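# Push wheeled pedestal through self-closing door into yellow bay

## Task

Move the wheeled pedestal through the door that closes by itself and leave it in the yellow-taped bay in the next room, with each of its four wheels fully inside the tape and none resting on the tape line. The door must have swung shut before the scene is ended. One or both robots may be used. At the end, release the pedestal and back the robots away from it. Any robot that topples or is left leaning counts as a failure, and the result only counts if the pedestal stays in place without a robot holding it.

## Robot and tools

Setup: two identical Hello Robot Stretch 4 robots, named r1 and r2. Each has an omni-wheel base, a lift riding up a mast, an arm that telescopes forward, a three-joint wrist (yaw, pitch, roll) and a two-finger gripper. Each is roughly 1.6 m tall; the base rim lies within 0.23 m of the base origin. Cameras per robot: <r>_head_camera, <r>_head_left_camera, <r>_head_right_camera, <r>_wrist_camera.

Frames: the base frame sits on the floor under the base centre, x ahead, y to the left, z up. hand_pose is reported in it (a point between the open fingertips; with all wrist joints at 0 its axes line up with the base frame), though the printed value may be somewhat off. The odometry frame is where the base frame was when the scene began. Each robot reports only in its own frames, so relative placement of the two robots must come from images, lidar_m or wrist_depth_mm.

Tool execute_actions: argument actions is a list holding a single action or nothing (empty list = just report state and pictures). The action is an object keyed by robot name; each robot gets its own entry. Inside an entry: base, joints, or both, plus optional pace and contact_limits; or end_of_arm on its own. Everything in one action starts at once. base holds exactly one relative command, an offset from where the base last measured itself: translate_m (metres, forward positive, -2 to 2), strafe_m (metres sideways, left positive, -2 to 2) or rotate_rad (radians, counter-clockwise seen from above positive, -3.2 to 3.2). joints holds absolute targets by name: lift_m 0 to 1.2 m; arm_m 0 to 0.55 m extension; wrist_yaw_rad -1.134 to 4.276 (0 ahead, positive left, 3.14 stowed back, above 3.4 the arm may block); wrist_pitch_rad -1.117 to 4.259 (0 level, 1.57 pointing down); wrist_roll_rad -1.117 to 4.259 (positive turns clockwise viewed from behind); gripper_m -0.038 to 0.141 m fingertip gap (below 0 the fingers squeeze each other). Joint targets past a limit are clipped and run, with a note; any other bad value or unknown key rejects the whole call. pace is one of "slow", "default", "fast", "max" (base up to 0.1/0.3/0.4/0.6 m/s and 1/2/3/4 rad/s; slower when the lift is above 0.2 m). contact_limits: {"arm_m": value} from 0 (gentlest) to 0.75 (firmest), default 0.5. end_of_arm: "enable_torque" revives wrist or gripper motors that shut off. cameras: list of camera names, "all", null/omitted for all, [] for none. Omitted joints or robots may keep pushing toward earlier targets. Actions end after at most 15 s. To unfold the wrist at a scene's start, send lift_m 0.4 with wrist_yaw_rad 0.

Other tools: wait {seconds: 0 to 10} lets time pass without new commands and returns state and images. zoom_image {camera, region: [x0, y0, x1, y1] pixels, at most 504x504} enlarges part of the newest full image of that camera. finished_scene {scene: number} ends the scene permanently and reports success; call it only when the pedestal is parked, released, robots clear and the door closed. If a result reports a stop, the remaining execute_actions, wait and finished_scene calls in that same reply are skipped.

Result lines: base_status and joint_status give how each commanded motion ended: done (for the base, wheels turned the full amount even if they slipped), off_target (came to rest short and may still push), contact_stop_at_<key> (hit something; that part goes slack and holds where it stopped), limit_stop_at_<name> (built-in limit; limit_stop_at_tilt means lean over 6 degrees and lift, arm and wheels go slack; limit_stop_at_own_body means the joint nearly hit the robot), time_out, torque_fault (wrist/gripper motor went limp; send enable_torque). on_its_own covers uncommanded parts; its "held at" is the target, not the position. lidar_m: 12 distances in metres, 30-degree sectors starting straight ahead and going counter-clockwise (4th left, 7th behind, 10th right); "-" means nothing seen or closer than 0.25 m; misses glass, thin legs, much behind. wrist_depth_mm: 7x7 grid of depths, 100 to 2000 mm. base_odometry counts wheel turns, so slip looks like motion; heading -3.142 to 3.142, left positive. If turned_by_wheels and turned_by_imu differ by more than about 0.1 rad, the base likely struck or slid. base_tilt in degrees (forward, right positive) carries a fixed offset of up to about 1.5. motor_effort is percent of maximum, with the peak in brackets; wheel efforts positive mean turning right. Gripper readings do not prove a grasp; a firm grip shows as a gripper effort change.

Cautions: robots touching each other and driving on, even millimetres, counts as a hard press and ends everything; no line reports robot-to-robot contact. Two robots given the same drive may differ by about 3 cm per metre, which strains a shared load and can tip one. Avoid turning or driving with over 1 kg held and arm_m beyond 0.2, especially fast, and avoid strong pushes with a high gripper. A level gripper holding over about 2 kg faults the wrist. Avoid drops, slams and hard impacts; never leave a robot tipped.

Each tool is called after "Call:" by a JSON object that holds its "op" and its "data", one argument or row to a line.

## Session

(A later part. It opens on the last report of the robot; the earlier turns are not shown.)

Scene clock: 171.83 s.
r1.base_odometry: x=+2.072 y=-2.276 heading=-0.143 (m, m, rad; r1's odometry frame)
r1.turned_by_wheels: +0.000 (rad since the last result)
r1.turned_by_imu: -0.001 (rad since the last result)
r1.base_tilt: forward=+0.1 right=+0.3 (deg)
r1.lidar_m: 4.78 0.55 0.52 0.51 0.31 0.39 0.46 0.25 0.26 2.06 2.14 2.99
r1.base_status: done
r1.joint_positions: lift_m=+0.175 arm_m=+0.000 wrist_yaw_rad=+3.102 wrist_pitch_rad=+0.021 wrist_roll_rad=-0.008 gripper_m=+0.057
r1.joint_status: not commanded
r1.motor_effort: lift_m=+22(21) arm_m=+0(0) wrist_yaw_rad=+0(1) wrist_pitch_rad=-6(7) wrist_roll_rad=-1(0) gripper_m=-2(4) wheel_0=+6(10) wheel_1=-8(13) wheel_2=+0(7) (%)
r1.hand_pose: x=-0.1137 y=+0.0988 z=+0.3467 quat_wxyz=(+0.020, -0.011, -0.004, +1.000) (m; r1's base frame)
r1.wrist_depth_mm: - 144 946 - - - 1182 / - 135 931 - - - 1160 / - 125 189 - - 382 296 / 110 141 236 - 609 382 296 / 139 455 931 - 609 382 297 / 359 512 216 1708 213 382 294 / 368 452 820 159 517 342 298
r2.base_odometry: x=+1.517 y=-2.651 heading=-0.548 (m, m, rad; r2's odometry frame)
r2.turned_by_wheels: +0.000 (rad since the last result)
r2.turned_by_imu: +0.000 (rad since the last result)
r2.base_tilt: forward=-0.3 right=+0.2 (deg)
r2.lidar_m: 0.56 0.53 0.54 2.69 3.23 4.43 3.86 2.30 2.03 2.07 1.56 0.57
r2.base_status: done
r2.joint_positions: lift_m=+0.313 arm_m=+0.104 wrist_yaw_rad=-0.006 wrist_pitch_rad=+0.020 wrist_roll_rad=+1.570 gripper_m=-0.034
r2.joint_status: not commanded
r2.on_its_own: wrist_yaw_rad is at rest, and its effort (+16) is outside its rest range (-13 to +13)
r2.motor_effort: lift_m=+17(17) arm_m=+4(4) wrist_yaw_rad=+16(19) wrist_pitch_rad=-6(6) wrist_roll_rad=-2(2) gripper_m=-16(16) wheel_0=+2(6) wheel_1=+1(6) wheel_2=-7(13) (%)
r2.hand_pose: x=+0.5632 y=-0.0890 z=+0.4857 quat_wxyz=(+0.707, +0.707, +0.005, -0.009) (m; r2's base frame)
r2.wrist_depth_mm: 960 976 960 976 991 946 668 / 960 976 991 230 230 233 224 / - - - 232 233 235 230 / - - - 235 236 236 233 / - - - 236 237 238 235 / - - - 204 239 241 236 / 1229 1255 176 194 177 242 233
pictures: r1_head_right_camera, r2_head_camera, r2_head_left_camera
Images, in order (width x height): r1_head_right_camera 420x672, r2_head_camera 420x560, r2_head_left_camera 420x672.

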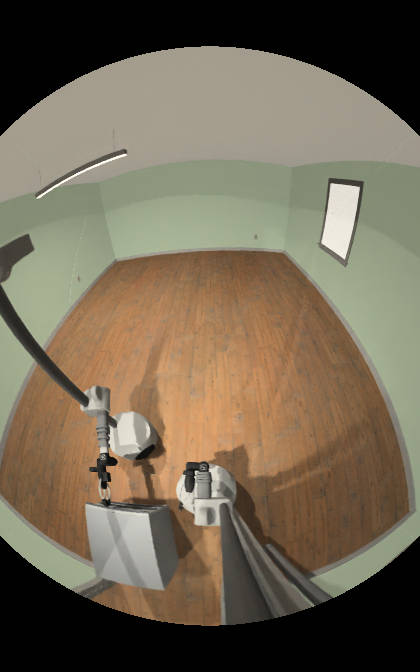

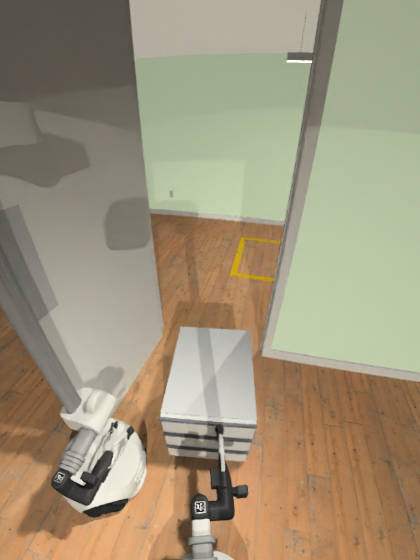

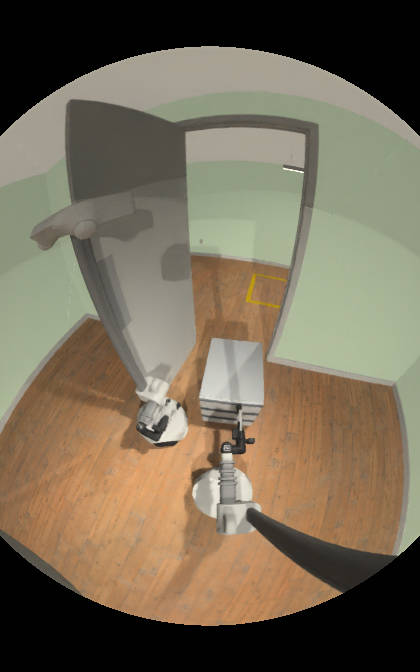

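Call:
{"op": "execute_actions", "data": {
  "actions": [
    {"r2":{"joints":{"gripper_m":0.07,"arm_m":0.05}}}
  ],
  "cameras": []
}}

Call:
{"op": "execute_actions", "data": {
  "actions": [
    {"r2":{"base":{"translate_m":0.3},"pace":"slow"}}
  ],
  "cameras": []
}}

Call:
{"op": "execute_actions", "data": {
  "actions": [
    {"r2":{"joints":{"gripper_m":-0.035}}}
  ],
  "cameras": ["r2_head_left_camera","r2_wrist_camera","r1_head_left_camera"]
}}

Scene clock: 180.87 s.
r1.base_odometry: x=+2.072 y=-2.276 heading=-0.143 (m, m, rad; r1's odometry frame)
r1.turned_by_wheels: +0.000 (rad since the last result)
r1.turned_by_imu: -0.001 (rad since the last result)
r1.base_tilt: forward=+0.1 right=+0.3 (deg)
r1.lidar_m: 4.77 0.56 0.53 0.54 0.32 0.38 0.45 0.25 0.27 2.04 2.14 2.98
r1.base_status: not commanded
r1.joint_positions: lift_m=+0.175 arm_m=+0.000 wrist_yaw_rad=+3.102 wrist_pitch_rad=+0.021 wrist_roll_rad=-0.008 gripper_m=+0.057
r1.joint_status: not commanded
r1.motor_effort: lift_m=+21(21) arm_m=+0(0) wrist_yaw_rad=-2(0) wrist_pitch_rad=-6(6) wrist_roll_rad=-1(2) gripper_m=-2(5) wheel_0=+6(7) wheel_1=-7(7) wheel_2=+1(0) (%)
r1.hand_pose: x=-0.1137 y=+0.0988 z=+0.3467 quat_wxyz=(+0.020, -0.011, -0.004, +1.000) (m; r1's base frame)
r1.wrist_depth_mm: - 144 931 - - - 1160 / - 135 946 - - - 1182 / - 126 190 - - 387 293 / 110 141 236 - 609 384 294 / 139 455 946 - 615 384 294 / 359 512 217 1708 213 382 294 / 366 452 831 159 512 342 300
r2.base_odometry: x=+1.517 y=-2.652 heading=-0.548 (m, m, rad; r2's odometry frame)
r2.turned_by_wheels: +0.000 (rad since the last result)
r2.turned_by_imu: +0.001 (rad since the last result)
r2.base_tilt: forward=-0.3 right=+0.2 (deg)
r2.lidar_m: 0.55 0.52 0.53 2.70 3.22 4.43 3.85 2.30 2.03 2.05 1.57 0.57
r2.base_status: not commanded
r2.joint_positions: lift_m=+0.313 arm_m=+0.051 wrist_yaw_rad=+0.000 wrist_pitch_rad=+0.020 wrist_roll_rad=+1.570 gripper_m=+0.070
r2.joint_status: all done
r2.motor_effort: lift_m=+17(17) arm_m=-5(6) wrist_yaw_rad=+0(15) wrist_pitch_rad=-6(6) wrist_roll_rad=-2(2) gripper_m=-1(21) wheel_0=+0(1) wheel_1=+0(1) wheel_2=+0(7) (%)
r2.hand_pose: x=+0.5101 y=-0.0874 z=+0.4857 quat_wxyz=(+0.707, +0.707, +0.007, -0.007) (m; r2's base frame)
r2.wrist_depth_mm: 991 1008 1025 1025 1025 946 668 / 1025 1025 1025 1042 283 286 286 / - - - 283 285 286 289 / - - - 286 289 289 291 / - - - 289 290 293 294 / - - - 290 291 294 297 / 1205 1182 1078 281 296 296 300
pictures: none
No camera images: the call's "cameras" was empty. Leave "cameras" out to get every camera's image.

Scene clock: 185.13 s.
r1.base_odometry: x=+2.072 y=-2.276 heading=-0.143 (m, m, rad; r1's odometry frame)
r1.turned_by_wheels: +0.000 (rad since the last result)
r1.turned_by_imu: -0.001 (rad since the last result)
r1.base_tilt: forward=+0.1 right=+0.2 (deg)
r1.lidar_m: 4.78 3.71 0.34 0.32 0.50 0.42 0.45 0.25 0.29 2.07 2.17 3.01
r1.base_status: not commanded
r1.joint_positions: lift_m=+0.175 arm_m=+0.000 wrist_yaw_rad=+3.102 wrist_pitch_rad=+0.021 wrist_roll_rad=-0.008 gripper_m=+0.057
r1.joint_status: not commanded
r1.motor_effort: lift_m=+21(21) arm_m=+0(0) wrist_yaw_rad=+0(0) wrist_pitch_rad=-6(6) wrist_roll_rad=-2(2) gripper_m=-6(4) wheel_0=+6(7) wheel_1=-7(7) wheel_2=+0(0) (%)
r1.hand_pose: x=-0.1137 y=+0.0988 z=+0.3467 quat_wxyz=(+0.020, -0.011, -0.004, +1.000) (m; r1's base frame)
r1.wrist_depth_mm: - 144 931 - - - 1182 / - 135 946 - - - 1182 / - 125 189 - - 1182 1182 / 110 141 236 - 549 512 535 / 139 455 931 - 544 508 539 / 359 512 217 1397 213 508 535 / 368 452 831 160 488 504 525
r2.base_odometry: x=+1.773 y=-2.808 heading=-0.548 (m, m, rad; r2's odometry frame)
r2.turned_by_wheels: +0.000 (rad since the last result)
r2.turned_by_imu: -0.001 (rad since the last result)
r2.base_tilt: forward=-0.3 right=+0.2 (deg)
r2.lidar_m: 0.51 0.37 0.33 0.40 3.12 4.71 4.03 2.43 2.13 2.06 1.26 0.51
r2.base_status: done
r2.joint_positions: lift_m=+0.313 arm_m=+0.049 wrist_yaw_rad=-0.009 wrist_pitch_rad=+0.023 wrist_roll_rad=+1.570 gripper_m=+0.070
r2.joint_status: not commanded
r2.on_its_own: wrist_yaw_rad is at rest, and its effort (+27) is outside its rest range (-13 to +13)
r2.motor_effort: lift_m=+17(17) arm_m=+4(5) wrist_yaw_rad=+27(32) wrist_pitch_rad=-15(21) wrist_roll_rad=+0(1) gripper_m=+0(2) wheel_0=+1(8) wheel_1=+2(6) wheel_2=-8(12) (%)
r2.hand_pose: x=+0.5077 y=-0.0901 z=+0.4848 quat_wxyz=(+0.707, +0.707, +0.005, -0.012) (m; r2's base frame)
r2.wrist_depth_mm: 723 732 741 750 750 750 634 / - - - 236 238 240 236 / - - - 238 239 241 236 / - - - 238 239 241 236 / - - - 239 240 241 237 / - - - 239 240 242 238 / - - 1025 227 240 243 233
pictures: none
No camera images: the call's "cameras" was empty. Leave "cameras" out to get every camera's image.

Scene clock: 186.87 s.
r1.base_odometry: x=+2.072 y=-2.276 heading=-0.143 (m, m, rad; r1's odometry frame)
r1.turned_by_wheels: +0.000 (rad since the last result)
r1.turned_by_imu: +0.000 (rad since the last result)
r1.base_tilt: forward=+0.1 right=+0.3 (deg)
r1.lidar_m: 4.78 3.73 0.31 0.33 0.52 0.44 0.46 0.25 0.30 2.05 2.15 2.97
r1.base_status: not commanded
r1.joint_positions: lift_m=+0.175 arm_m=+0.000 wrist_yaw_rad=+3.102 wrist_pitch_rad=+0.021 wrist_roll_rad=-0.008 gripper_m=+0.057
r1.joint_status: not commanded
r1.motor_effort: lift_m=+21(22) arm_m=+0(0) wrist_yaw_rad=+1(1) wrist_pitch_rad=-7(6) wrist_roll_rad=-1(1) gripper_m=-3(5) wheel_0=+6(6) wheel_1=-8(7) wheel_2=+0(0) (%)
r1.hand_pose: x=-0.1137 y=+0.0988 z=+0.3467 quat_wxyz=(+0.020, -0.011, -0.004, +1.000) (m; r1's base frame)
r1.wrist_depth_mm: - 144 946 - - - 1182 / - 135 931 - - - 1182 / - 126 189 - - 1205 1160 / 110 141 236 - 549 517 539 / 140 459 917 - 549 512 539 / 357 512 217 1366 213 508 535 / 366 455 831 159 488 500 530
r2.base_odometry: x=+1.773 y=-2.808 heading=-0.547 (m, m, rad; r2's odometry frame)
r2.turned_by_wheels: +0.001 (rad since the last result)
r2.turned_by_imu: +0.001 (rad since the last result)
r2.base_tilt: forward=-0.3 right=+0.2 (deg)
r2.lidar_m: 0.49 0.38 0.33 0.39 3.12 4.71 4.00 2.42 2.13 2.09 1.26 0.51
r2.base_status: not commanded
r2.joint_positions: lift_m=+0.313 arm_m=+0.050 wrist_yaw_rad=+0.003 wrist_pitch_rad=+0.022 wrist_roll_rad=+1.570 gripper_m=-0.034
r2.joint_status: all done
r2.motor_effort: lift_m=+17(17) arm_m=-1(5) wrist_yaw_rad=-10(27) wrist_pitch_rad=-11(30) wrist_roll_rad=-2(0) gripper_m=-32(34) wheel_0=+0(1) wheel_1=+1(2) wheel_2=+4(8) (%)
r2.hand_pose: x=+0.5096 y=-0.0865 z=+0.4851 quat_wxyz=(+0.707, +0.707, +0.009, -0.007) (m; r2's base frame)
r2.wrist_depth_mm: 723 741 732 723 232 234 235 / - - - 232 233 235 225 / - - - 233 234 236 232 / - - - 234 235 237 233 / - - - 236 236 238 234 / - - - 224 238 240 236 / - - 177 205 177 240 229
pictures: r1_head_left_camera, r2_head_left_camera, r2_wrist_camera
Images, in order (width x height): r1_head_left_camera 420x672, r2_head_left_camera 420x672, r2_wrist_camera 616x392.

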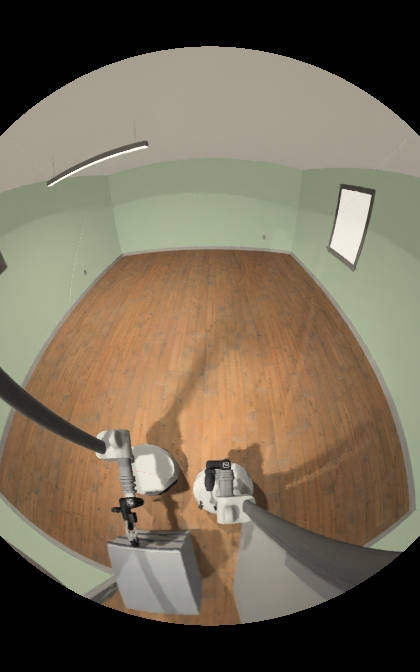

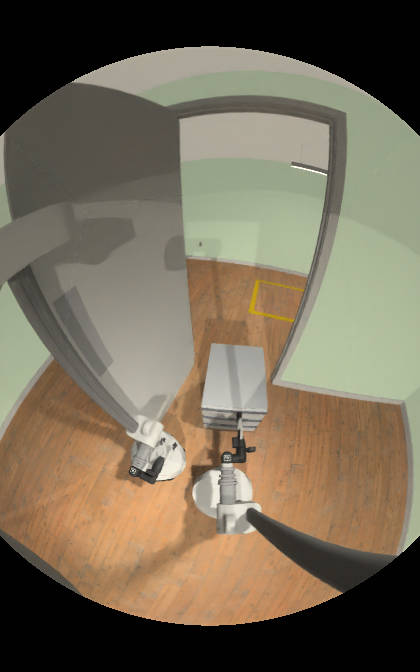

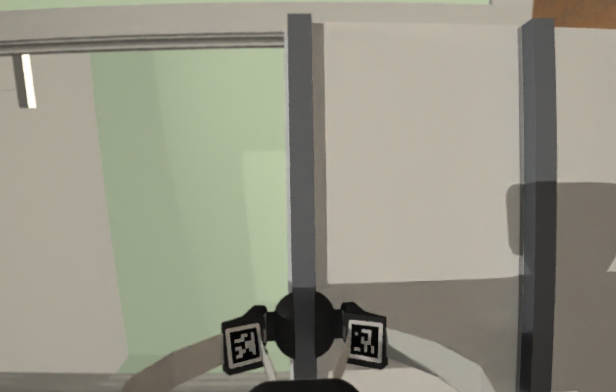

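Call:
{"op": "execute_actions", "data": {
  "actions": [
    {"r2":{"base":{"rotate_rad":-0.06},"pace":"slow"}}
  ],
  "cameras": []
}}

Call:
{"op": "execute_actions", "data": {
  "actions": [
    {"r2":{"base":{"translate_m":0.6},"pace":"slow"}}
  ],
  "cameras": ["r2_head_left_camera","r2_head_camera"]
}}

Scene clock: 192.13 s.
r1.base_odometry: x=+2.072 y=-2.276 heading=-0.143 (m, m, rad; r1's odometry frame)
r1.turned_by_wheels: +0.000 (rad since the last result)
r1.turned_by_imu: -0.001 (rad since the last result)
r1.base_tilt: forward=+0.1 right=+0.3 (deg)
r1.lidar_m: 4.78 3.73 0.33 0.30 0.52 0.43 0.46 0.25 0.27 2.05 2.17 2.96
r1.base_status: not commanded
r1.joint_positions: lift_m=+0.175 arm_m=+0.000 wrist_yaw_rad=+3.102 wrist_pitch_rad=+0.021 wrist_roll_rad=-0.008 gripper_m=+0.057
r1.joint_status: not commanded
r1.motor_effort: lift_m=+21(21) arm_m=+0(0) wrist_yaw_rad=+0(1) wrist_pitch_rad=-6(6) wrist_roll_rad=-1(2) gripper_m=-4(3) wheel_0=+7(7) wheel_1=-7(7) wheel_2=+0(0) (%)
r1.hand_pose: x=-0.1137 y=+0.0988 z=+0.3467 quat_wxyz=(+0.020, -0.011, -0.004, +1.000) (m; r1's base frame)
r1.wrist_depth_mm: - 144 931 - - - 1182 / - 135 946 - - - 1205 / - 126 190 - - 1205 1160 / 110 141 236 - 603 500 530 / 140 455 946 - 597 496 525 / 355 512 217 1366 214 492 525 / 364 452 820 159 525 488 517
r2.base_odometry: x=+1.773 y=-2.808 heading=-0.607 (m, m, rad; r2's odometry frame)
r2.turned_by_wheels: -0.059 (rad since the last result)
r2.turned_by_imu: -0.057 (rad since the last result)
r2.base_tilt: forward=-0.3 right=+0.2 (deg)
r2.lidar_m: 0.50 0.43 0.34 0.35 3.00 4.73 - 2.50 2.15 2.14 1.30 0.53
r2.base_status: done
r2.joint_positions: lift_m=+0.313 arm_m=+0.050 wrist_yaw_rad=+0.001 wrist_pitch_rad=+0.022 wrist_roll_rad=+1.570 gripper_m=-0.034
r2.joint_status: not commanded
r2.motor_effort: lift_m=+17(17) arm_m=+0(0) wrist_yaw_rad=-3(55) wrist_pitch_rad=-11(12) wrist_roll_rad=-2(1) gripper_m=-24(32) wheel_0=+5(11) wheel_1=+1(5) wheel_2=+1(11) (%)
r2.hand_pose: x=+0.5094 y=-0.0872 z=+0.4852 quat_wxyz=(+0.707, +0.707, +0.008, -0.008) (m; r2's base frame)
r2.wrist_depth_mm: 750 750 750 759 768 768 627 / 798 831 - 248 248 250 252 / - - - 244 246 247 249 / - - - 242 242 244 239 / - - - 238 240 241 237 / - - - 224 237 238 234 / - - 176 220 177 236 227
pictures: none
No camera images: the call's "cameras" was empty. Leave "cameras" out to get every camera's image.

Scene clock: 199.40 s.
r1.base_odometry: x=+2.072 y=-2.276 heading=-0.143 (m, m, rad; r1's odometry frame)
r1.turned_by_wheels: +0.000 (rad since the last result)
r1.turned_by_imu: -0.002 (rad since the last result)
r1.base_tilt: forward=+0.1 right=+0.2 (deg)
r1.lidar_m: 4.79 3.72 2.75 2.65 0.38 0.37 0.46 0.25 0.29 2.04 2.16 2.98
r1.base_status: not commanded
r1.joint_positions: lift_m=+0.175 arm_m=+0.000 wrist_yaw_rad=+3.102 wrist_pitch_rad=+0.021 wrist_roll_rad=-0.008 gripper_m=+0.057
r1.joint_status: not commanded
r1.motor_effort: lift_m=+22(21) arm_m=+0(0) wrist_yaw_rad=+1(2) wrist_pitch_rad=-6(6) wrist_roll_rad=-1(0) gripper_m=-3(2) wheel_0=+6(6) wheel_1=-7(7) wheel_2=+0(0) (%)
r1.hand_pose: x=-0.1137 y=+0.0988 z=+0.3467 quat_wxyz=(+0.020, -0.011, -0.004, +1.000) (m; r1's base frame)
r1.wrist_depth_mm: - 143 931 - - - 449 / - 135 931 - - 559 445 / - 125 189 - - 1182 569 / 110 141 236 1281 1118 1182 1160 / 140 452 960 1078 1098 - 1138 / 359 512 216 1118 213 1182 1118 / 366 449 820 159 477 459 488
r2.base_odometry: x=+2.266 y=-3.150 heading=-0.607 (m, m, rad; r2's odometry frame)
r2.turned_by_wheels: +0.000 (rad since the last result)
r2.turned_by_imu: -0.001 (rad since the last result)
r2.base_tilt: forward=-0.3 right=+0.2 (deg)
r2.lidar_m: 0.47 0.50 0.48 0.52 0.40 0.42 - 2.66 2.28 1.11 0.61 0.52
r2.base_status: done
r2.joint_positions: lift_m=+0.313 arm_m=+0.050 wrist_yaw_rad=-0.004 wrist_pitch_rad=+0.021 wrist_roll_rad=+1.570 gripper_m=-0.034
r2.joint_status: not commanded
r2.motor_effort: lift_m=+17(17) arm_m=+1(1) wrist_yaw_rad=+12(32) wrist_pitch_rad=-10(11) wrist_roll_rad=-1(1) gripper_m=-21(24) wheel_0=+3(8) wheel_1=+3(6) wheel_2=-5(14) (%)
r2.hand_pose: x=+0.5088 y=-0.0887 z=+0.4853 quat_wxyz=(+0.707, +0.707, +0.006, -0.009) (m; r2's base frame)
r2.wrist_depth_mm: - - - - 1576 891 640 / - - - 248 250 251 252 / - - - 243 244 245 246 / - - - 237 237 240 236 / - - - 231 233 235 227 / - - - 213 228 229 220 / - - 175 209 179 224 215
pictures: r2_head_camera, r2_head_left_camera
Images, in order (width x height): r2_head_camera 420x560, r2_head_left_camera 420x672.

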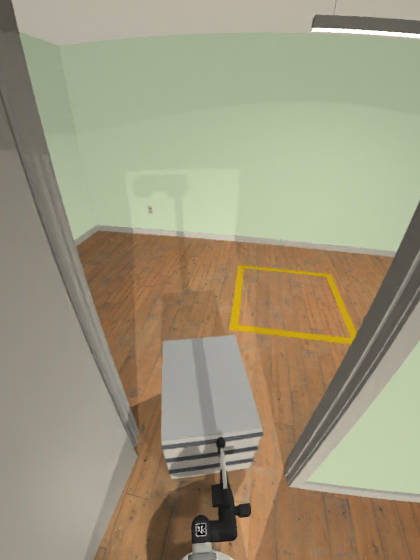

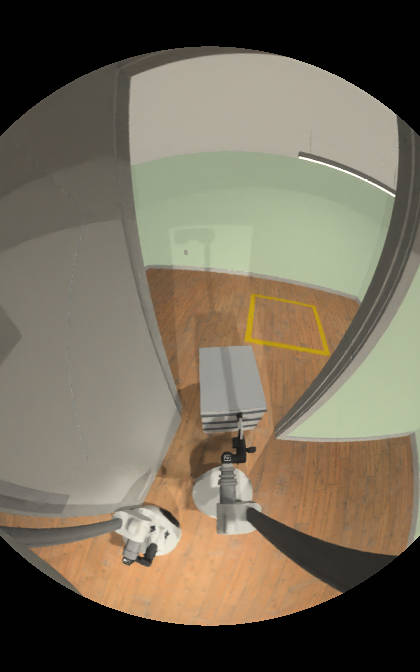

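Call:
{"op": "execute_actions", "data": {
  "actions": [
    {"r2":{"base":{"translate_m":0.6}}}
  ],
  "cameras": ["r2_head_left_camera"]
}}

Call:
{"op": "execute_actions", "data": {
  "actions": [
    {"r2":{"base":{"translate_m":0.5},"pace":"slow"}}
  ],
  "cameras": ["r2_head_left_camera"]
}}

Scene clock: 207.17 s.
r1.base_odometry: x=+2.072 y=-2.276 heading=-0.143 (m, m, rad; r1's odometry frame)
r1.turned_by_wheels: +0.000 (rad since the last result)
r1.turned_by_imu: -0.002 (rad since the last result)
r1.base_tilt: forward=+0.1 right=+0.3 (deg)
r1.lidar_m: 4.77 3.71 2.77 2.65 1.43 0.88 0.44 0.25 0.29 2.04 2.16 2.99
r1.base_status: not commanded
r1.joint_positions: lift_m=+0.175 arm_m=+0.000 wrist_yaw_rad=+3.102 wrist_pitch_rad=+0.021 wrist_roll_rad=-0.008 gripper_m=+0.057
r1.joint_status: not commanded
r1.motor_effort: lift_m=+21(21) arm_m=+0(0) wrist_yaw_rad=-1(3) wrist_pitch_rad=-6(6) wrist_roll_rad=-1(2) gripper_m=-6(3) wheel_0=+6(6) wheel_1=-7(7) wheel_2=+0(0) (%)
r1.hand_pose: x=-0.1137 y=+0.0988 z=+0.3467 quat_wxyz=(+0.020, -0.011, -0.004, +1.000) (m; r1's base frame)
r1.wrist_depth_mm: - 144 931 - - - 1160 / - 135 931 - - - 1160 / - 126 189 - 1008 - 1182 / 110 141 236 1756 - - 1160 / 139 459 931 1661 - - 1118 / 359 512 217 1060 214 1499 1138 / 364 452 831 159 946 976 1060
r2.base_odometry: x=+2.758 y=-3.492 heading=-0.607 (m, m, rad; r2's odometry frame)
r2.turned_by_wheels: +0.000 (rad since the last result)
r2.turned_by_imu: -0.002 (rad since the last result)
r2.base_tilt: forward=-0.3 right=+0.2 (deg)
r2.lidar_m: 0.46 0.47 0.36 0.33 0.40 0.74 - 2.84 0.48 0.46 2.79 0.52
r2.base_status: done
r2.joint_positions: lift_m=+0.313 arm_m=+0.049 wrist_yaw_rad=-0.005 wrist_pitch_rad=+0.021 wrist_roll_rad=+1.570 gripper_m=-0.034
r2.joint_status: not commanded
r2.on_its_own: wrist_yaw_rad is at rest, and its effort (+15) is outside its rest range (-13 to +13)
r2.motor_effort: lift_m=+17(17) arm_m=+2(3) wrist_yaw_rad=+15(41) wrist_pitch_rad=-9(9) wrist_roll_rad=-2(1) gripper_m=-21(23) wheel_0=+1(8) wheel_1=+1(6) wheel_2=-3(23) (%)
r2.hand_pose: x=+0.5084 y=-0.0889 z=+0.4854 quat_wxyz=(+0.707, +0.707, +0.006, -0.009) (m; r2's base frame)
r2.wrist_depth_mm: - - - - 1618 946 661 / - - - 255 257 256 260 / - - - 247 248 250 250 / - - - 239 240 240 236 / - - - 231 232 233 228 / - - - 213 225 226 217 / - - 175 205 176 219 214
pictures: r2_head_left_camera
Images, in order (width x height): r2_head_left_camera 420x672.

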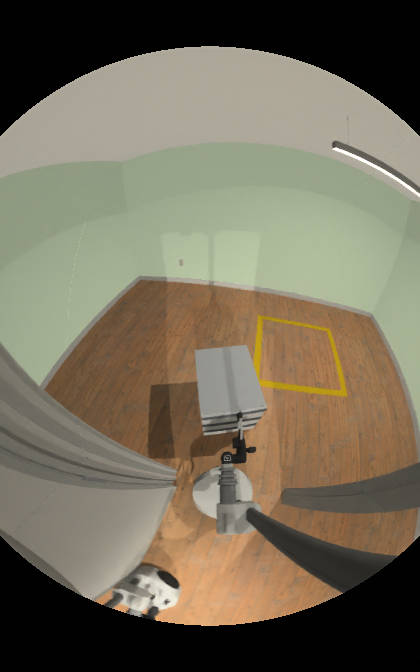

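Scene clock: 213.43 s.
r1.base_odometry: x=+2.072 y=-2.276 heading=-0.143 (m, m, rad; r1's odometry frame)
r1.turned_by_wheels: +0.000 (rad since the last result)
r1.turned_by_imu: -0.002 (rad since the last result)
r1.base_tilt: forward=+0.2 right=+0.2 (deg)
r1.lidar_m: 4.78 3.70 2.78 2.66 1.38 1.22 0.42 0.25 0.28 2.05 2.15 2.97
r1.base_status: not commanded
r1.joint_positions: lift_m=+0.175 arm_m=+0.000 wrist_yaw_rad=+3.102 wrist_pitch_rad=+0.021 wrist_roll_rad=-0.008 gripper_m=+0.057
r1.joint_status: not commanded
r1.motor_effort: lift_m=+21(21) arm_m=+0(1) wrist_yaw_rad=-1(0) wrist_pitch_rad=-7(6) wrist_roll_rad=-1(1) gripper_m=-4(3) wheel_0=+6(7) wheel_1=-8(8) wheel_2=+0(0) (%)
r1.hand_pose: x=-0.1137 y=+0.0988 z=+0.3467 quat_wxyz=(+0.020, -0.011, -0.004, +1.000) (m; r1's base frame)
r1.wrist_depth_mm: - 144 931 - - - 1160 / - 135 931 - - - 1160 / - 125 189 - - - 1182 / 110 141 236 - - - 1160 / 140 459 917 - - - 1160 / 357 512 217 1464 213 1576 1138 / 364 452 820 159 946 976 1078
r2.base_odometry: x=+3.169 y=-3.777 heading=-0.607 (m, m, rad; r2's odometry frame)
r2.turned_by_wheels: +0.000 (rad since the last result)
r2.turned_by_imu: -0.002 (rad since the last result)
r2.base_tilt: forward=-0.4 right=+0.2 (deg)
r2.lidar_m: 0.45 0.49 2.20 0.87 0.47 0.49 1.38 0.71 0.76 2.55 2.83 0.52
r2.base_status: done
r2.joint_positions: lift_m=+0.313 arm_m=+0.049 wrist_yaw_rad=-0.008 wrist_pitch_rad=+0.021 wrist_roll_rad=+1.570 gripper_m=-0.034
r2.joint_status: not commanded
r2.on_its_own: wrist_yaw_rad is at rest, and its effort (+24) is outside its rest range (-13 to +13)
r2.motor_effort: lift_m=+17(17) arm_m=+3(2) wrist_yaw_rad=+24(25) wrist_pitch_rad=-8(9) wrist_roll_rad=-2(1) gripper_m=-22(21) wheel_0=+1(5) wheel_1=+2(5) wheel_2=-9(14) (%)
r2.hand_pose: x=+0.5081 y=-0.0898 z=+0.4854 quat_wxyz=(+0.707, +0.707, +0.005, -0.010) (m; r2's base frame)
r2.wrist_depth_mm: 1983 1983 - - 1863 960 661 / - - - 267 268 268 273 / - - - 255 256 255 259 / - - - 244 245 246 244 / - - - 233 234 236 229 / - - - 213 224 225 219 / - - 175 205 176 216 215
pictures: r2_head_left_camera
Images, in order (width x height): r2_head_left_camera 420x672.

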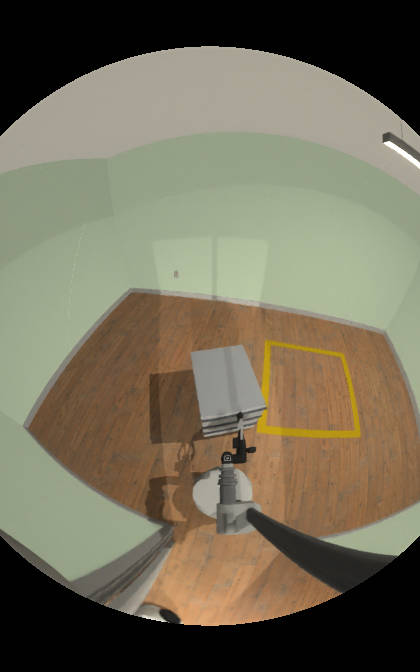

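Call:
{"op": "execute_actions", "data": {
  "actions": [
    {"r2":{"joints":{"gripper_m":0.1}},"r1":{"base":{"translate_m":0.4}}}
  ],
  "cameras": []
}}

Call:
{"op": "execute_actions", "data": {
  "actions": [
    {"r2":{"base":{"translate_m":-0.08},"joints":{"arm_m":0}}}
  ],
  "cameras": []
}}

Call:
{"op": "execute_actions", "data": {
  "actions": [
    {"r2":{"base":{"strafe_m":0.52}}}
  ],
  "cameras": []
}}

Call:
{"op": "execute_actions", "data": {
  "actions": [
    {"r2":{"base":{"rotate_rad":0.36}}}
  ],
  "cameras": []
}}

Call:
{"op": "execute_actions", "data": {
  "actions": [
    {"r2":{"base":{"translate_m":0.7},"joints":{"wrist_roll_rad":0,"gripper_m":0.14,"lift_m":0.2},"pace":"fast"}}
  ],
  "cameras": []
}}

Call:
{"op": "execute_actions", "data": {
  "actions": [
    {"r2":{"base":{"rotate_rad":-1.62}}}
  ],
  "cameras": ["r2_head_camera"]
}}

Scene clock: 231.97 s.
r1.base_odometry: x=+2.468 y=-2.332 heading=-0.142 (m, m, rad; r1's odometry frame)
r1.turned_by_wheels: +0.000 (rad since the last result)
r1.turned_by_imu: -0.001 (rad since the last result)
r1.base_tilt: forward=+0.0 right=+0.2 (deg)
r1.lidar_m: 4.38 3.69 2.75 2.66 1.95 0.79 0.99 1.46 2.04 2.06 2.17 3.01
r1.base_status: done
r1.joint_positions: lift_m=+0.175 arm_m=+0.000 wrist_yaw_rad=+3.102 wrist_pitch_rad=+0.021 wrist_roll_rad=-0.008 gripper_m=+0.057
r1.joint_status: not commanded
r1.motor_effort: lift_m=+22(21) arm_m=+0(0) wrist_yaw_rad=-2(1) wrist_pitch_rad=-6(6) wrist_roll_rad=-1(1) gripper_m=-3(4) wheel_0=+4(9) wheel_1=+3(8) wheel_2=-3(14) (%)
r1.hand_pose: x=-0.1137 y=+0.0988 z=+0.3467 quat_wxyz=(+0.020, -0.011, -0.004, +1.000) (m; r1's base frame)
r1.wrist_depth_mm: - 144 1576 1281 960 1618 1618 / - 135 1537 1255 1008 1576 1618 / - 125 189 1229 1008 1576 1576 / 110 141 236 1281 1008 1576 1537 / 140 1537 1537 1255 1008 1537 1576 / 1499 1499 217 1255 214 1499 1499 / 1042 1078 917 159 931 976 1098
r2.base_odometry: x=+3.169 y=-3.777 heading=-0.607 (m, m, rad; r2's odometry frame)
r2.turned_by_wheels: +0.000 (rad since the last result)
r2.turned_by_imu: +0.001 (rad since the last result)
r2.base_tilt: forward=-0.3 right=+0.2 (deg)
r2.lidar_m: 0.47 0.51 2.19 0.84 0.46 0.50 0.75 0.72 0.73 2.54 2.82 0.54
r2.base_status: not commanded
r2.joint_positions: lift_m=+0.313 arm_m=+0.049 wrist_yaw_rad=-0.007 wrist_pitch_rad=+0.017 wrist_roll_rad=+1.570 gripper_m=+0.100
r2.joint_status: all done
r2.on_its_own: wrist_yaw_rad is at rest, and its effort (+20) is outside its rest range (-13 to +13)
r2.motor_effort: lift_m=+17(17) arm_m=+2(3) wrist_yaw_rad=+20(26) wrist_pitch_rad=+3(10) wrist_roll_rad=-2(2) gripper_m=+4(23) wheel_0=+1(1) wheel_1=+2(2) wheel_2=-9(9) (%)
r2.hand_pose: x=+0.5082 y=-0.0894 z=+0.4866 quat_wxyz=(+0.707, +0.707, +0.004, -0.009) (m; r2's base frame)
r2.wrist_depth_mm: 1983 1983 - - 1863 960 676 / - - - 281 282 282 286 / - - - 268 270 268 272 / - - - 256 257 258 257 / - - - 249 247 247 244 / - - - 240 237 237 231 / - - 189 179 224 229 220
pictures: none
No camera images: the call's "cameras" was empty. Leave "cameras" out to get every camera's image.

Scene clock: 233.40 s.
r1.base_odometry: x=+2.468 y=-2.332 heading=-0.142 (m, m, rad; r1's odometry frame)
r1.turned_by_wheels: +0.000 (rad since the last result)
r1.turned_by_imu: +0.000 (rad since the last result)
r1.base_tilt: forward=+0.1 right=+0.2 (deg)
r1.lidar_m: 4.38 3.69 2.76 2.66 1.94 1.15 1.24 1.45 2.04 2.06 2.14 3.02
r1.base_status: not commanded
r1.joint_positions: lift_m=+0.175 arm_m=+0.000 wrist_yaw_rad=+3.102 wrist_pitch_rad=+0.021 wrist_roll_rad=-0.008 gripper_m=+0.057
r1.joint_status: not commanded
r1.motor_effort: lift_m=+21(22) arm_m=+0(0) wrist_yaw_rad=+2(1) wrist_pitch_rad=-6(7) wrist_roll_rad=-1(2) gripper_m=-4(7) wheel_0=+3(3) wheel_1=+3(3) wheel_2=-3(3) (%)
r1.hand_pose: x=-0.1137 y=+0.0988 z=+0.3467 quat_wxyz=(+0.020, -0.011, -0.004, +1.000) (m; r1's base frame)
r1.wrist_depth_mm: - 144 1576 1537 1336 1618 1661 / - 135 1499 1464 1366 1618 1576 / - 126 189 1464 1397 1281 1618 / 110 141 235 1397 1336 1281 1537 / 140 1537 1537 1464 1308 1229 1576 / 1537 1464 217 1430 213 1255 1576 / 1025 1078 931 159 946 991 1078
r2.base_odometry: x=+3.103 y=-3.732 heading=-0.607 (m, m, rad; r2's odometry frame)
r2.turned_by_wheels: +0.000 (rad since the last result)
r2.turned_by_imu: +0.000 (rad since the last result)
r2.base_tilt: forward=-0.3 right=+0.2 (deg)
r2.lidar_m: 0.54 2.61 2.21 0.68 0.43 0.45 0.49 0.67 0.67 2.52 2.88 0.61
r2.base_status: done
r2.joint_positions: lift_m=+0.313 arm_m=+0.001 wrist_yaw_rad=+0.000 wrist_pitch_rad=+0.020 wrist_roll_rad=+1.570 gripper_m=+0.100
r2.joint_status: all done
r2.motor_effort: lift_m=+17(17) arm_m=-5(4) wrist_yaw_rad=+0(20) wrist_pitch_rad=-6(9) wrist_roll_rad=-2(2) gripper_m=+2(1) wheel_0=+0(6) wheel_1=+0(5) wheel_2=-2(4) (%)
r2.hand_pose: x=+0.4601 y=-0.0874 z=+0.4857 quat_wxyz=(+0.707, +0.707, +0.007, -0.007) (m; r2's base frame)
r2.wrist_depth_mm: - - - - 1808 946 668 / - - - - 1863 960 683 / - - - 404 404 404 404 / - - - 387 387 389 389 / - - - 373 373 373 373 / - - - 364 349 357 359 / - - - 334 338 343 345
pictures: none
No camera images: the call's "cameras" was empty. Leave "cameras" out to get every camera's image.

Scene clock: 236.90 s.
r1.base_odometry: x=+2.468 y=-2.332 heading=-0.142 (m, m, rad; r1's odometry frame)
r1.turned_by_wheels: +0.000 (rad since the last result)
r1.turned_by_imu: -0.001 (rad since the last result)
r1.base_tilt: forward=+0.1 right=+0.2 (deg)
r1.lidar_m: 4.38 3.68 2.74 2.65 1.97 1.45 1.38 1.45 2.04 2.06 2.14 3.03
r1.base_status: not commanded
r1.joint_positions: lift_m=+0.175 arm_m=+0.000 wrist_yaw_rad=+3.102 wrist_pitch_rad=+0.021 wrist_roll_rad=-0.008 gripper_m=+0.057
r1.joint_status: not commanded
r1.motor_effort: lift_m=+21(21) arm_m=+0(0) wrist_yaw_rad=+2(0) wrist_pitch_rad=-7(6) wrist_roll_rad=-1(1) gripper_m=-3(4) wheel_0=+3(4) wheel_1=+3(3) wheel_2=-3(3) (%)
r1.hand_pose: x=-0.1137 y=+0.0988 z=+0.3467 quat_wxyz=(+0.020, -0.011, -0.004, +1.000) (m; r1's base frame)
r1.wrist_depth_mm: - 144 1576 1618 1661 1618 1661 / - 135 1576 1576 1618 1576 1618 / - 125 189 1537 1576 1576 1618 / 110 141 236 1576 1537 1576 1576 / 140 1537 1537 1537 1499 1576 1576 / 1499 1499 219 1537 213 1537 1576 / 1060 1060 917 159 946 960 1060
r2.base_odometry: x=+3.400 y=-3.305 heading=-0.607 (m, m, rad; r2's odometry frame)
r2.turned_by_wheels: +0.000 (rad since the last result)
r2.turned_by_imu: +0.019 (rad since the last result)
r2.base_tilt: forward=-0.3 right=+0.2 (deg)
r2.lidar_m: 2.60 1.98 1.71 0.45 0.25 0.25 0.25 0.25 0.60 3.03 0.77 0.65
r2.base_status: done
r2.joint_positions: lift_m=+0.313 arm_m=+0.001 wrist_yaw_rad=+0.000 wrist_pitch_rad=+0.021 wrist_roll_rad=+1.570 gripper_m=+0.100
r2.joint_status: not commanded
r2.motor_effort: lift_m=+18(18) arm_m=-3(5) wrist_yaw_rad=-1(3) wrist_pitch_rad=-7(9) wrist_roll_rad=-2(2) gripper_m=+1(0) wheel_0=-6(22) wheel_1=-4(8) wheel_2=+8(31) (%)
r2.hand_pose: x=+0.4599 y=-0.0874 z=+0.4855 quat_wxyz=(+0.707, +0.707, +0.007, -0.007) (m; r2's base frame)
r2.wrist_depth_mm: - - - 445 424 433 442 / - - - 564 539 544 539 / - - - 788 741 750 683 / - - - - 1863 976 683 / - - - - 1921 991 683 / - - - - 1537 991 691 / - - - - 1661 866 683
pictures: none
No camera images: the call's "cameras" was empty. Leave "cameras" out to get every camera's image.

Scene clock: 238.03 s.
r1.base_odometry: x=+2.468 y=-2.332 heading=-0.142 (m, m, rad; r1's odometry frame)
r1.turned_by_wheels: +0.000 (rad since the last result)
r1.turned_by_imu: +0.000 (rad since the last result)
r1.base_tilt: forward=+0.1 right=+0.2 (deg)
r1.lidar_m: 4.40 3.71 2.78 2.65 1.95 1.43 1.37 1.46 2.02 2.06 2.16 3.01
r1.base_status: not commanded
r1.joint_positions: lift_m=+0.175 arm_m=+0.000 wrist_yaw_rad=+3.102 wrist_pitch_rad=+0.021 wrist_roll_rad=-0.008 gripper_m=+0.057
r1.joint_status: not commanded
r1.motor_effort: lift_m=+21(21) arm_m=+0(0) wrist_yaw_rad=+1(1) wrist_pitch_rad=-6(6) wrist_roll_rad=-1(1) gripper_m=-5(1) wheel_0=+4(3) wheel_1=+3(3) wheel_2=-3(3) (%)
r1.hand_pose: x=-0.1137 y=+0.0988 z=+0.3467 quat_wxyz=(+0.020, -0.011, -0.004, +1.000) (m; r1's base frame)
r1.wrist_depth_mm: - 144 1576 1618 1576 1618 1661 / - 135 1576 1576 1576 1576 1618 / - 126 189 1618 1576 1618 1576 / 110 141 236 1499 1537 1576 1576 / 140 1537 1576 1537 1537 1576 1576 / 1499 1499 216 1537 213 1576 1576 / 1042 1042 931 159 946 991 1098
r2.base_odometry: x=+3.400 y=-3.305 heading=-0.248 (m, m, rad; r2's odometry frame)
r2.turned_by_wheels: +0.360 (rad since the last result)
r2.turned_by_imu: +0.351 (rad since the last result)
r2.base_tilt: forward=-0.2 right=+0.2 (deg)
r2.lidar_m: 2.24 1.74 0.66 0.29 0.25 - 0.25 0.47 1.37 3.24 0.65 0.81
r2.base_status: done
r2.joint_positions: lift_m=+0.313 arm_m=+0.001 wrist_yaw_rad=+0.000 wrist_pitch_rad=+0.021 wrist_roll_rad=+1.570 gripper_m=+0.100
r2.joint_status: not commanded
r2.motor_effort: lift_m=+18(18) arm_m=-3(3) wrist_yaw_rad=-1(0) wrist_pitch_rad=-6(7) wrist_roll_rad=-2(2) gripper_m=+2(0) wheel_0=-1(7) wheel_1=-1(5) wheel_2=+0(7) (%)
r2.hand_pose: x=+0.4599 y=-0.0874 z=+0.4855 quat_wxyz=(+0.707, +0.707, +0.007, -0.007) (m; r2's base frame)
r2.wrist_depth_mm: - - - - 1808 946 661 / - - - - 1808 960 676 / - - - - 1863 976 683 / - - - - 1863 976 691 / - - - - 1921 976 691 / - - - - 1499 991 683 / 1983 1921 1808 1921 1708 854 683
pictures: none
No camera images: the call's "cameras" was empty. Leave "cameras" out to get every camera's image.

Scene clock: 241.13 s.
r1.base_odometry: x=+2.468 y=-2.332 heading=-0.142 (m, m, rad; r1's odometry frame)
r1.turned_by_wheels: +0.000 (rad since the last result)
r1.turned_by_imu: -0.001 (rad since the last result)
r1.base_tilt: forward=+0.1 right=+0.3 (deg)
r1.lidar_m: 4.38 3.71 2.73 2.64 1.96 1.42 1.37 1.44 2.03 2.07 2.15 3.02
r1.base_status: not commanded
r1.joint_positions: lift_m=+0.175 arm_m=+0.000 wrist_yaw_rad=+3.102 wrist_pitch_rad=+0.021 wrist_roll_rad=-0.008 gripper_m=+0.057
r1.joint_status: not commanded
r1.motor_effort: lift_m=+22(21) arm_m=+0(0) wrist_yaw_rad=+2(2) wrist_pitch_rad=-6(6) wrist_roll_rad=-2(2) gripper_m=-5(3) wheel_0=+4(3) wheel_1=+3(3) wheel_2=-3(3) (%)
r1.hand_pose: x=-0.1137 y=+0.0988 z=+0.3467 quat_wxyz=(+0.020, -0.011, -0.004, +1.000) (m; r1's base frame)
r1.wrist_depth_mm: - 144 1618 1618 1576 1576 1618 / - 135 1576 1576 1618 1576 1576 / - 125 189 1537 1576 1576 1618 / 110 141 235 1537 1576 1576 1576 / 139 1499 1537 1576 1576 1537 1576 / 1499 1499 217 1576 213 1499 1499 / 1025 1042 917 159 946 960 1078
r2.base_odometry: x=+4.079 y=-3.476 heading=-0.248 (m, m, rad; r2's odometry frame)
r2.turned_by_wheels: +0.000 (rad since the last result)
r2.turned_by_imu: +0.001 (rad since the last result)
r2.base_tilt: forward=-0.3 right=+0.2 (deg)
r2.lidar_m: 1.71 1.30 1.30 1.03 0.81 0.76 0.85 1.38 0.60 0.58 0.65 2.01
r2.base_status: done
r2.joint_positions: lift_m=+0.200 arm_m=+0.001 wrist_yaw_rad=+0.000 wrist_pitch_rad=+0.021 wrist_roll_rad=+0.000 gripper_m=+0.140
r2.joint_status: all done
r2.motor_effort: lift_m=+16(17) arm_m=-3(3) wrist_yaw_rad=+0(0) wrist_pitch_rad=-6(6) wrist_roll_rad=-3(7) gripper_m=+1(1) wheel_0=-1(7) wheel_1=-1(7) wheel_2=+1(11) (%)
r2.hand_pose: x=+0.4599 y=-0.0874 z=+0.3727 quat_wxyz=(+1.000, +0.000, +0.010, +0.000) (m; r2's base frame)
r2.wrist_depth_mm: 1118 1366 1756 - 1921 1661 1499 / 1118 1397 1708 - 1863 1661 1499 / 1118 1366 1756 - 1921 1661 1499 / 1118 1366 1708 - 1863 1661 1464 / 1098 1336 1661 - 1863 1661 1499 / 1098 1205 1618 1921 1756 1537 1397 / 1060 1042 991 158 1025 1042 1078
pictures: none
No camera images: the call's "cameras" was empty. Leave "cameras" out to get every camera's image.

Scene clock: 243.23 s.
r1.base_odometry: x=+2.468 y=-2.332 heading=-0.142 (m, m, rad; r1's odometry frame)
r1.turned_by_wheels: +0.000 (rad since the last result)
r1.turned_by_imu: -0.001 (rad since the last result)
r1.base_tilt: forward=+0.1 right=+0.3 (deg)
r1.lidar_m: 4.38 3.69 2.74 2.64 1.93 1.44 1.38 1.45 2.04 2.05 2.16 2.99
r1.base_status: not commanded
r1.joint_positions: lift_m=+0.175 arm_m=+0.000 wrist_yaw_rad=+3.102 wrist_pitch_rad=+0.021 wrist_roll_rad=-0.008 gripper_m=+0.057
r1.joint_status: not commanded
r1.motor_effort: lift_m=+22(21) arm_m=+0(0) wrist_yaw_rad=+0(0) wrist_pitch_rad=-7(6) wrist_roll_rad=-2(1) gripper_m=-6(5) wheel_0=+4(3) wheel_1=+2(3) wheel_2=-3(3) (%)
r1.hand_pose: x=-0.1137 y=+0.0988 z=+0.3467 quat_wxyz=(+0.020, -0.011, -0.004, +1.000) (m; r1's base frame)
r1.wrist_depth_mm: - 144 1576 1618 1576 1576 1576 / - 135 1618 1618 1576 1576 1537 / - 125 189 1576 1576 1576 1576 / 110 141 236 1576 1618 1618 1537 / 139 1537 1537 1537 1537 1537 1537 / 1499 1537 217 1537 213 1499 1499 / 1078 1060 904 159 946 976 1078
r2.base_odometry: x=+4.079 y=-3.476 heading=-1.868 (m, m, rad; r2's odometry frame)
r2.turned_by_wheels: -1.620 (rad since the last result)
r2.turned_by_imu: -1.579 (rad since the last result)
r2.base_tilt: forward=-0.3 right=+0.1 (deg)
r2.lidar_m: 0.59 0.64 2.02 1.78 1.35 1.31 1.06 0.82 0.77 0.83 1.31 0.60
r2.base_status: done
r2.joint_positions: lift_m=+0.200 arm_m=+0.001 wrist_yaw_rad=+0.000 wrist_pitch_rad=+0.021 wrist_roll_rad=+0.000 gripper_m=+0.140
r2.joint_status: not commanded
r2.motor_effort: lift_m=+17(17) arm_m=-3(3) wrist_yaw_rad=+0(1) wrist_pitch_rad=-6(6) wrist_roll_rad=-3(3) gripper_m=+2(2) wheel_0=+1(6) wheel_1=+0(6) wheel_2=-1(2) (%)
r2.hand_pose: x=+0.4599 y=-0.0874 z=+0.3726 quat_wxyz=(+1.000, +0.000, +0.010, +0.000) (m; r2's base frame)
r2.wrist_depth_mm: 1808 - - - - - - / 1808 - - - - - - / 1808 - - - - - - / 394 382 375 362 353 345 - / 392 379 370 359 351 342 - / 389 375 366 355 347 336 1499 / 384 366 359 158 342 332 976
pictures: r2_head_camera
Images, in order (width x height): r2_head_camera 420x560.

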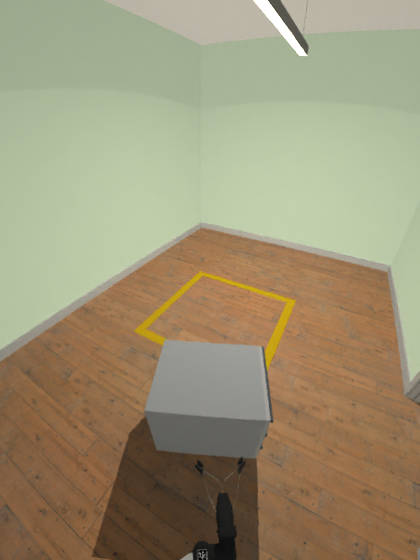

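Call:
{"op": "execute_actions", "data": {
  "actions": [
    {"r2":{"base":{"strafe_m":0.09},"joints":{"arm_m":0.12}}}
  ],
  "cameras": []
}}

Call:
{"op": "execute_actions", "data": {
  "actions": [
    {"r2":{"base":{"translate_m":0.7},"pace":"slow"}}
  ],
  "cameras": ["r2_head_camera","r2_head_right_camera"]
}}

Scene clock: 250.33 s.
r1.base_odometry: x=+2.468 y=-2.332 heading=-0.142 (m, m, rad; r1's odometry frame)
r1.turned_by_wheels: +0.000 (rad since the last result)
r1.turned_by_imu: -0.001 (rad since the last result)
r1.base_tilt: forward=+0.2 right=+0.2 (deg)
r1.lidar_m: 4.39 3.70 2.75 2.62 1.96 1.42 1.38 1.44 2.05 2.06 2.17 2.98
r1.base_status: not commanded
r1.joint_positions: lift_m=+0.175 arm_m=+0.000 wrist_yaw_rad=+3.102 wrist_pitch_rad=+0.021 wrist_roll_rad=-0.008 gripper_m=+0.057
r1.joint_status: not commanded
r1.motor_effort: lift_m=+22(21) arm_m=+0(0) wrist_yaw_rad=+1(0) wrist_pitch_rad=-6(7) wrist_roll_rad=-1(1) gripper_m=-4(5) wheel_0=+4(4) wheel_1=+3(3) wheel_2=-3(3) (%)
r1.hand_pose: x=-0.1137 y=+0.0988 z=+0.3467 quat_wxyz=(+0.020, -0.011, -0.004, +1.000) (m; r1's base frame)
r1.wrist_depth_mm: - 144 1576 1618 1576 1618 1618 / - 135 1576 1576 1618 1576 1618 / - 125 188 1618 1576 1576 1618 / 110 141 235 1576 1537 1576 1576 / 140 1537 1537 1537 1576 1576 1618 / 1464 1464 217 1537 213 1537 1537 / 1060 1025 931 159 946 976 1078
r2.base_odometry: x=+4.165 y=-3.503 heading=-1.868 (m, m, rad; r2's odometry frame)
r2.turned_by_wheels: +0.000 (rad since the last result)
r2.turned_by_imu: +0.001 (rad since the last result)
r2.base_tilt: forward=-0.3 right=+0.2 (deg)
r2.lidar_m: 0.60 1.98 1.94 1.74 1.29 1.25 1.15 0.87 0.84 0.90 1.41 0.61
r2.base_status: done
r2.joint_positions: lift_m=+0.200 arm_m=+0.119 wrist_yaw_rad=+0.000 wrist_pitch_rad=+0.020 wrist_roll_rad=+0.000 gripper_m=+0.140
r2.joint_status: all done
r2.motor_effort: lift_m=+17(17) arm_m=+4(5) wrist_yaw_rad=-1(0) wrist_pitch_rad=-7(7) wrist_roll_rad=-3(3) gripper_m=+2(3) wheel_0=+1(6) wheel_1=-1(8) wheel_2=+0(2) (%)
r2.hand_pose: x=+0.5786 y=-0.0874 z=+0.3727 quat_wxyz=(+1.000, +0.000, +0.010, +0.000) (m; r2's base frame)
r2.wrist_depth_mm: 1661 - - - - - - / 1661 - - - - - - / 1576 278 271 262 254 248 242 / 282 273 265 258 250 245 239 / 278 271 264 256 250 243 238 / 276 267 260 254 247 238 236 / 273 262 256 159 244 236 234
pictures: none
No camera images: the call's "cameras" was empty. Leave "cameras" out to get every camera's image.

Scene clock: 258.60 s.
r1.base_odometry: x=+2.468 y=-2.332 heading=-0.142 (m, m, rad; r1's odometry frame)
r1.turned_by_wheels: +0.000 (rad since the last result)
r1.turned_by_imu: -0.002 (rad since the last result)
r1.base_tilt: forward=+0.2 right=+0.2 (deg)
r1.lidar_m: 4.38 3.70 2.72 2.64 1.94 1.43 1.38 1.46 2.02 2.07 2.16 3.01
r1.base_status: not commanded
r1.joint_positions: lift_m=+0.175 arm_m=+0.000 wrist_yaw_rad=+3.102 wrist_pitch_rad=+0.021 wrist_roll_rad=-0.008 gripper_m=+0.057
r1.joint_status: not commanded
r1.motor_effort: lift_m=+21(22) arm_m=+0(0) wrist_yaw_rad=-2(0) wrist_pitch_rad=-6(6) wrist_roll_rad=-1(2) gripper_m=-3(3) wheel_0=+4(4) wheel_1=+3(3) wheel_2=-3(3) (%)
r1.hand_pose: x=-0.1137 y=+0.0988 z=+0.3467 quat_wxyz=(+0.020, -0.011, -0.004, +1.000) (m; r1's base frame)
r1.wrist_depth_mm: - 144 1576 1618 1618 1537 1618 / - 135 1576 1537 1618 1537 1576 / - 126 189 1576 1576 1576 1618 / 110 141 236 1537 1537 1576 1576 / 139 1537 1537 1576 1576 1576 1537 / 1499 1499 217 1537 214 1499 1499 / 1060 1060 917 159 960 960 1060
r2.base_odometry: x=+3.960 y=-4.172 heading=-1.867 (m, m, rad; r2's odometry frame)
r2.turned_by_wheels: +0.000 (rad since the last result)
r2.turned_by_imu: -0.002 (rad since the last result)
r2.base_tilt: forward=-0.3 right=+0.2 (deg)
r2.lidar_m: 0.56 1.59 1.56 1.66 1.92 1.85 1.70 1.26 1.22 1.39 1.87 0.61
r2.base_status: done
r2.joint_positions: lift_m=+0.200 arm_m=+0.119 wrist_yaw_rad=-0.003 wrist_pitch_rad=+0.020 wrist_roll_rad=+0.000 gripper_m=+0.140
r2.joint_status: not commanded
r2.motor_effort: lift_m=+17(17) arm_m=+4(4) wrist_yaw_rad=+8(61) wrist_pitch_rad=-5(7) wrist_roll_rad=-2(3) gripper_m=+0(3) wheel_0=+7(6) wheel_1=+4(5) wheel_2=-5(15) (%)
r2.hand_pose: x=+0.5783 y=-0.0882 z=+0.3729 quat_wxyz=(+1.000, +0.000, +0.010, -0.001) (m; r2's base frame)
r2.wrist_depth_mm: 1336 1618 - - - - - / 1336 1618 - - - - - / 234 236 237 239 241 242 244 / 232 234 235 236 238 240 242 / 229 231 233 235 236 238 239 / 227 229 229 233 234 236 237 / 225 195 227 229 231 233 235
pictures: r2_head_camera, r2_head_right_camera
Images, in order (width x height): r2_head_camera 420x560, r2_head_right_camera 420x672.

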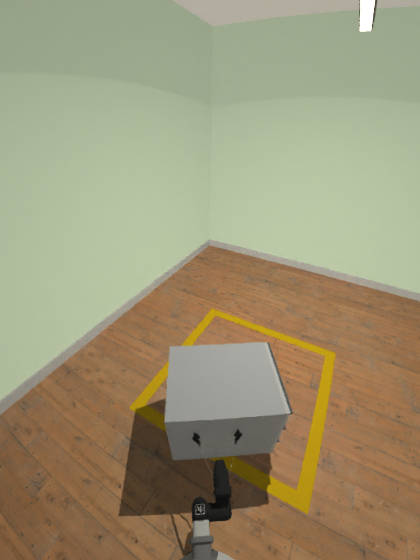

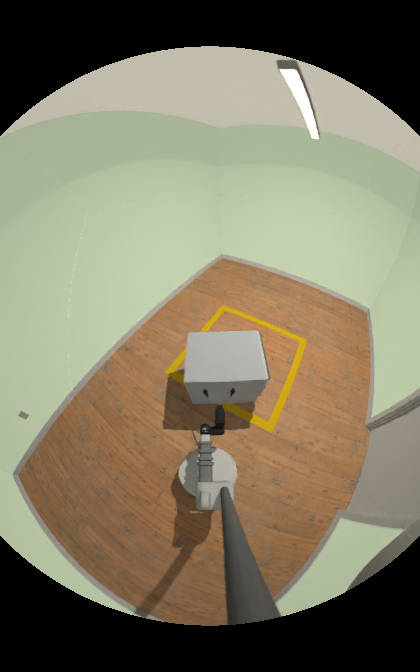

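Call:
{"op": "execute_actions", "data": {
  "actions": [
    {"r2":{"base":{"translate_m":0.27},"pace":"slow"}}
  ],
  "cameras": []
}}

Call:
{"op": "execute_actions", "data": {
  "actions": [
    {"r2":{"base":{"translate_m":-0.6},"joints":{"arm_m":0},"pace":"fast"}}
  ],
  "cameras": ["r2_head_camera","r2_head_right_camera"]
}}

Scene clock: 268.60 s.
r1.base_odometry: x=+2.468 y=-2.332 heading=-0.142 (m, m, rad; r1's odometry frame)
r1.turned_by_wheels: +0.000 (rad since the last result)
r1.turned_by_imu: -0.002 (rad since the last result)
r1.base_tilt: forward=+0.1 right=+0.3 (deg)
r1.lidar_m: 4.39 3.71 2.74 2.64 1.95 1.43 1.36 1.45 2.01 2.06 2.17 2.99
r1.base_status: not commanded
r1.joint_positions: lift_m=+0.175 arm_m=+0.000 wrist_yaw_rad=+3.102 wrist_pitch_rad=+0.021 wrist_roll_rad=-0.008 gripper_m=+0.057
r1.joint_status: not commanded
r1.motor_effort: lift_m=+21(21) arm_m=+0(0) wrist_yaw_rad=-2(0) wrist_pitch_rad=-6(6) wrist_roll_rad=-1(1) gripper_m=-6(4) wheel_0=+4(3) wheel_1=+3(3) wheel_2=-3(3) (%)
r1.hand_pose: x=-0.1137 y=+0.0988 z=+0.3467 quat_wxyz=(+0.020, -0.011, -0.004, +1.000) (m; r1's base frame)
r1.wrist_depth_mm: - 144 1537 1576 1618 1576 1661 / - 135 1537 1576 1576 1576 1618 / - 125 189 1576 1576 1576 1576 / 110 141 236 1576 1537 1499 1576 / 140 1537 1537 1537 1618 1576 1576 / 1499 1464 216 1537 213 1537 1576 / 1025 1060 917 159 946 960 1078
r2.base_odometry: x=+3.881 y=-4.430 heading=-1.867 (m, m, rad; r2's odometry frame)
r2.turned_by_wheels: +0.001 (rad since the last result)
r2.turned_by_imu: +0.002 (rad since the last result)
r2.base_tilt: forward=-0.3 right=+0.2 (deg)
r2.lidar_m: 0.57 1.45 1.42 1.50 2.13 2.07 1.87 1.41 1.38 1.55 2.07 0.61
r2.base_status: done
r2.joint_positions: lift_m=+0.200 arm_m=+0.119 wrist_yaw_rad=+0.003 wrist_pitch_rad=+0.020 wrist_roll_rad=+0.000 gripper_m=+0.140
r2.joint_status: not commanded
r2.motor_effort: lift_m=+17(17) arm_m=+4(4) wrist_yaw_rad=-10(12) wrist_pitch_rad=-4(5) wrist_roll_rad=-2(2) gripper_m=-2(0) wheel_0=+7(8) wheel_1=+3(5) wheel_2=-3(13) (%)
r2.hand_pose: x=+0.5788 y=-0.0865 z=+0.3729 quat_wxyz=(+1.000, +0.000, +0.010, +0.002) (m; r2's base frame)
r2.wrist_depth_mm: 1182 1464 1921 - - - 1983 / 1182 1464 1863 - - - 1983 / 230 233 236 239 242 246 249 / 229 231 235 236 241 243 246 / 225 229 231 235 237 241 243 / 224 227 229 233 236 238 241 / 222 189 225 229 233 236 239
pictures: none
No camera images: the call's "cameras" was empty. Leave "cameras" out to get every camera's image.

Scene clock: 271.47 s.
r1.base_odometry: x=+2.468 y=-2.332 heading=-0.142 (m, m, rad; r1's odometry frame)
r1.turned_by_wheels: +0.000 (rad since the last result)
r1.turned_by_imu: -0.001 (rad since the last result)
r1.base_tilt: forward=+0.1 right=+0.3 (deg)
r1.lidar_m: 4.36 3.70 2.76 2.65 1.94 1.42 1.36 1.44 2.04 2.05 2.14 3.02
r1.base_status: not commanded
r1.joint_positions: lift_m=+0.175 arm_m=+0.000 wrist_yaw_rad=+3.102 wrist_pitch_rad=+0.021 wrist_roll_rad=-0.008 gripper_m=+0.057
r1.joint_status: not commanded
r1.motor_effort: lift_m=+21(21) arm_m=+0(0) wrist_yaw_rad=+0(1) wrist_pitch_rad=-7(7) wrist_roll_rad=-1(1) gripper_m=-6(2) wheel_0=+3(3) wheel_1=+3(3) wheel_2=-3(3) (%)
r1.hand_pose: x=-0.1137 y=+0.0988 z=+0.3467 quat_wxyz=(+0.020, -0.011, -0.004, +1.000) (m; r1's base frame)
r1.wrist_depth_mm: - 144 1576 1576 1618 1618 1618 / - 135 1537 1576 1618 1576 1576 / - 125 189 1576 1576 1576 1576 / 110 141 236 1537 1576 1576 1576 / 140 1499 1499 1537 1576 1576 1618 / 1499 1499 216 1537 214 1537 1537 / 1042 1060 917 159 946 960 1060
r2.base_odometry: x=+4.056 y=-3.856 heading=-1.867 (m, m, rad; r2's odometry frame)
r2.turned_by_wheels: +0.000 (rad since the last result)
r2.turned_by_imu: +0.000 (rad since the last result)
r2.base_tilt: forward=-0.3 right=+0.2 (deg)
r2.lidar_m: 1.15 1.78 1.74 1.85 1.62 1.56 1.43 1.09 1.05 1.10 1.64 1.22
r2.base_status: done
r2.joint_positions: lift_m=+0.200 arm_m=+0.001 wrist_yaw_rad=+0.000 wrist_pitch_rad=+0.020 wrist_roll_rad=+0.000 gripper_m=+0.140
r2.joint_status: all done
r2.motor_effort: lift_m=+17(17) arm_m=-5(5) wrist_yaw_rad=+0(14) wrist_pitch_rad=-7(7) wrist_roll_rad=-2(2) gripper_m=+1(3) wheel_0=+0(6) wheel_1=+0(6) wheel_2=-1(11) (%)
r2.hand_pose: x=+0.4601 y=-0.0874 z=+0.3727 quat_wxyz=(+1.000, +0.000, +0.010, +0.000) (m; r2's base frame)
r2.wrist_depth_mm: 1576 1921 - - - - - / 1537 1921 - - - - - / 1537 1863 - - - - - / 1537 1863 - - - - - / 1499 1863 946 946 960 - - / 1499 1661 931 946 946 1576 1708 / 1182 1060 917 158 960 1042 1098
pictures: r2_head_camera, r2_head_right_camera
Images, in order (width x height): r2_head_camera 420x560, r2_head_right_camera 420x672.

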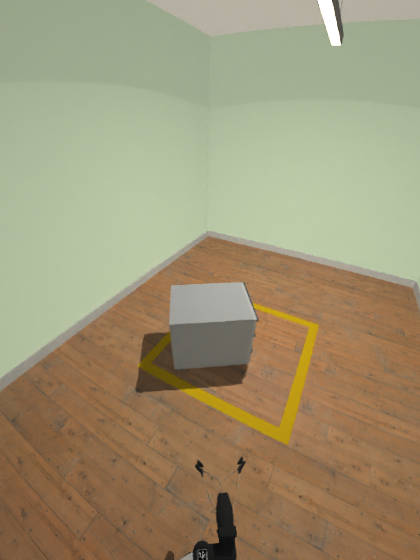

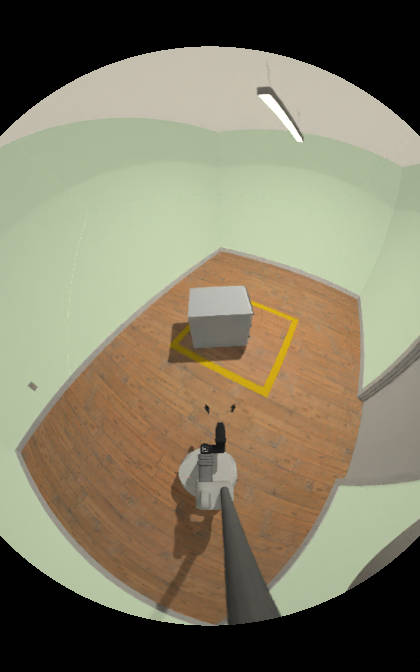

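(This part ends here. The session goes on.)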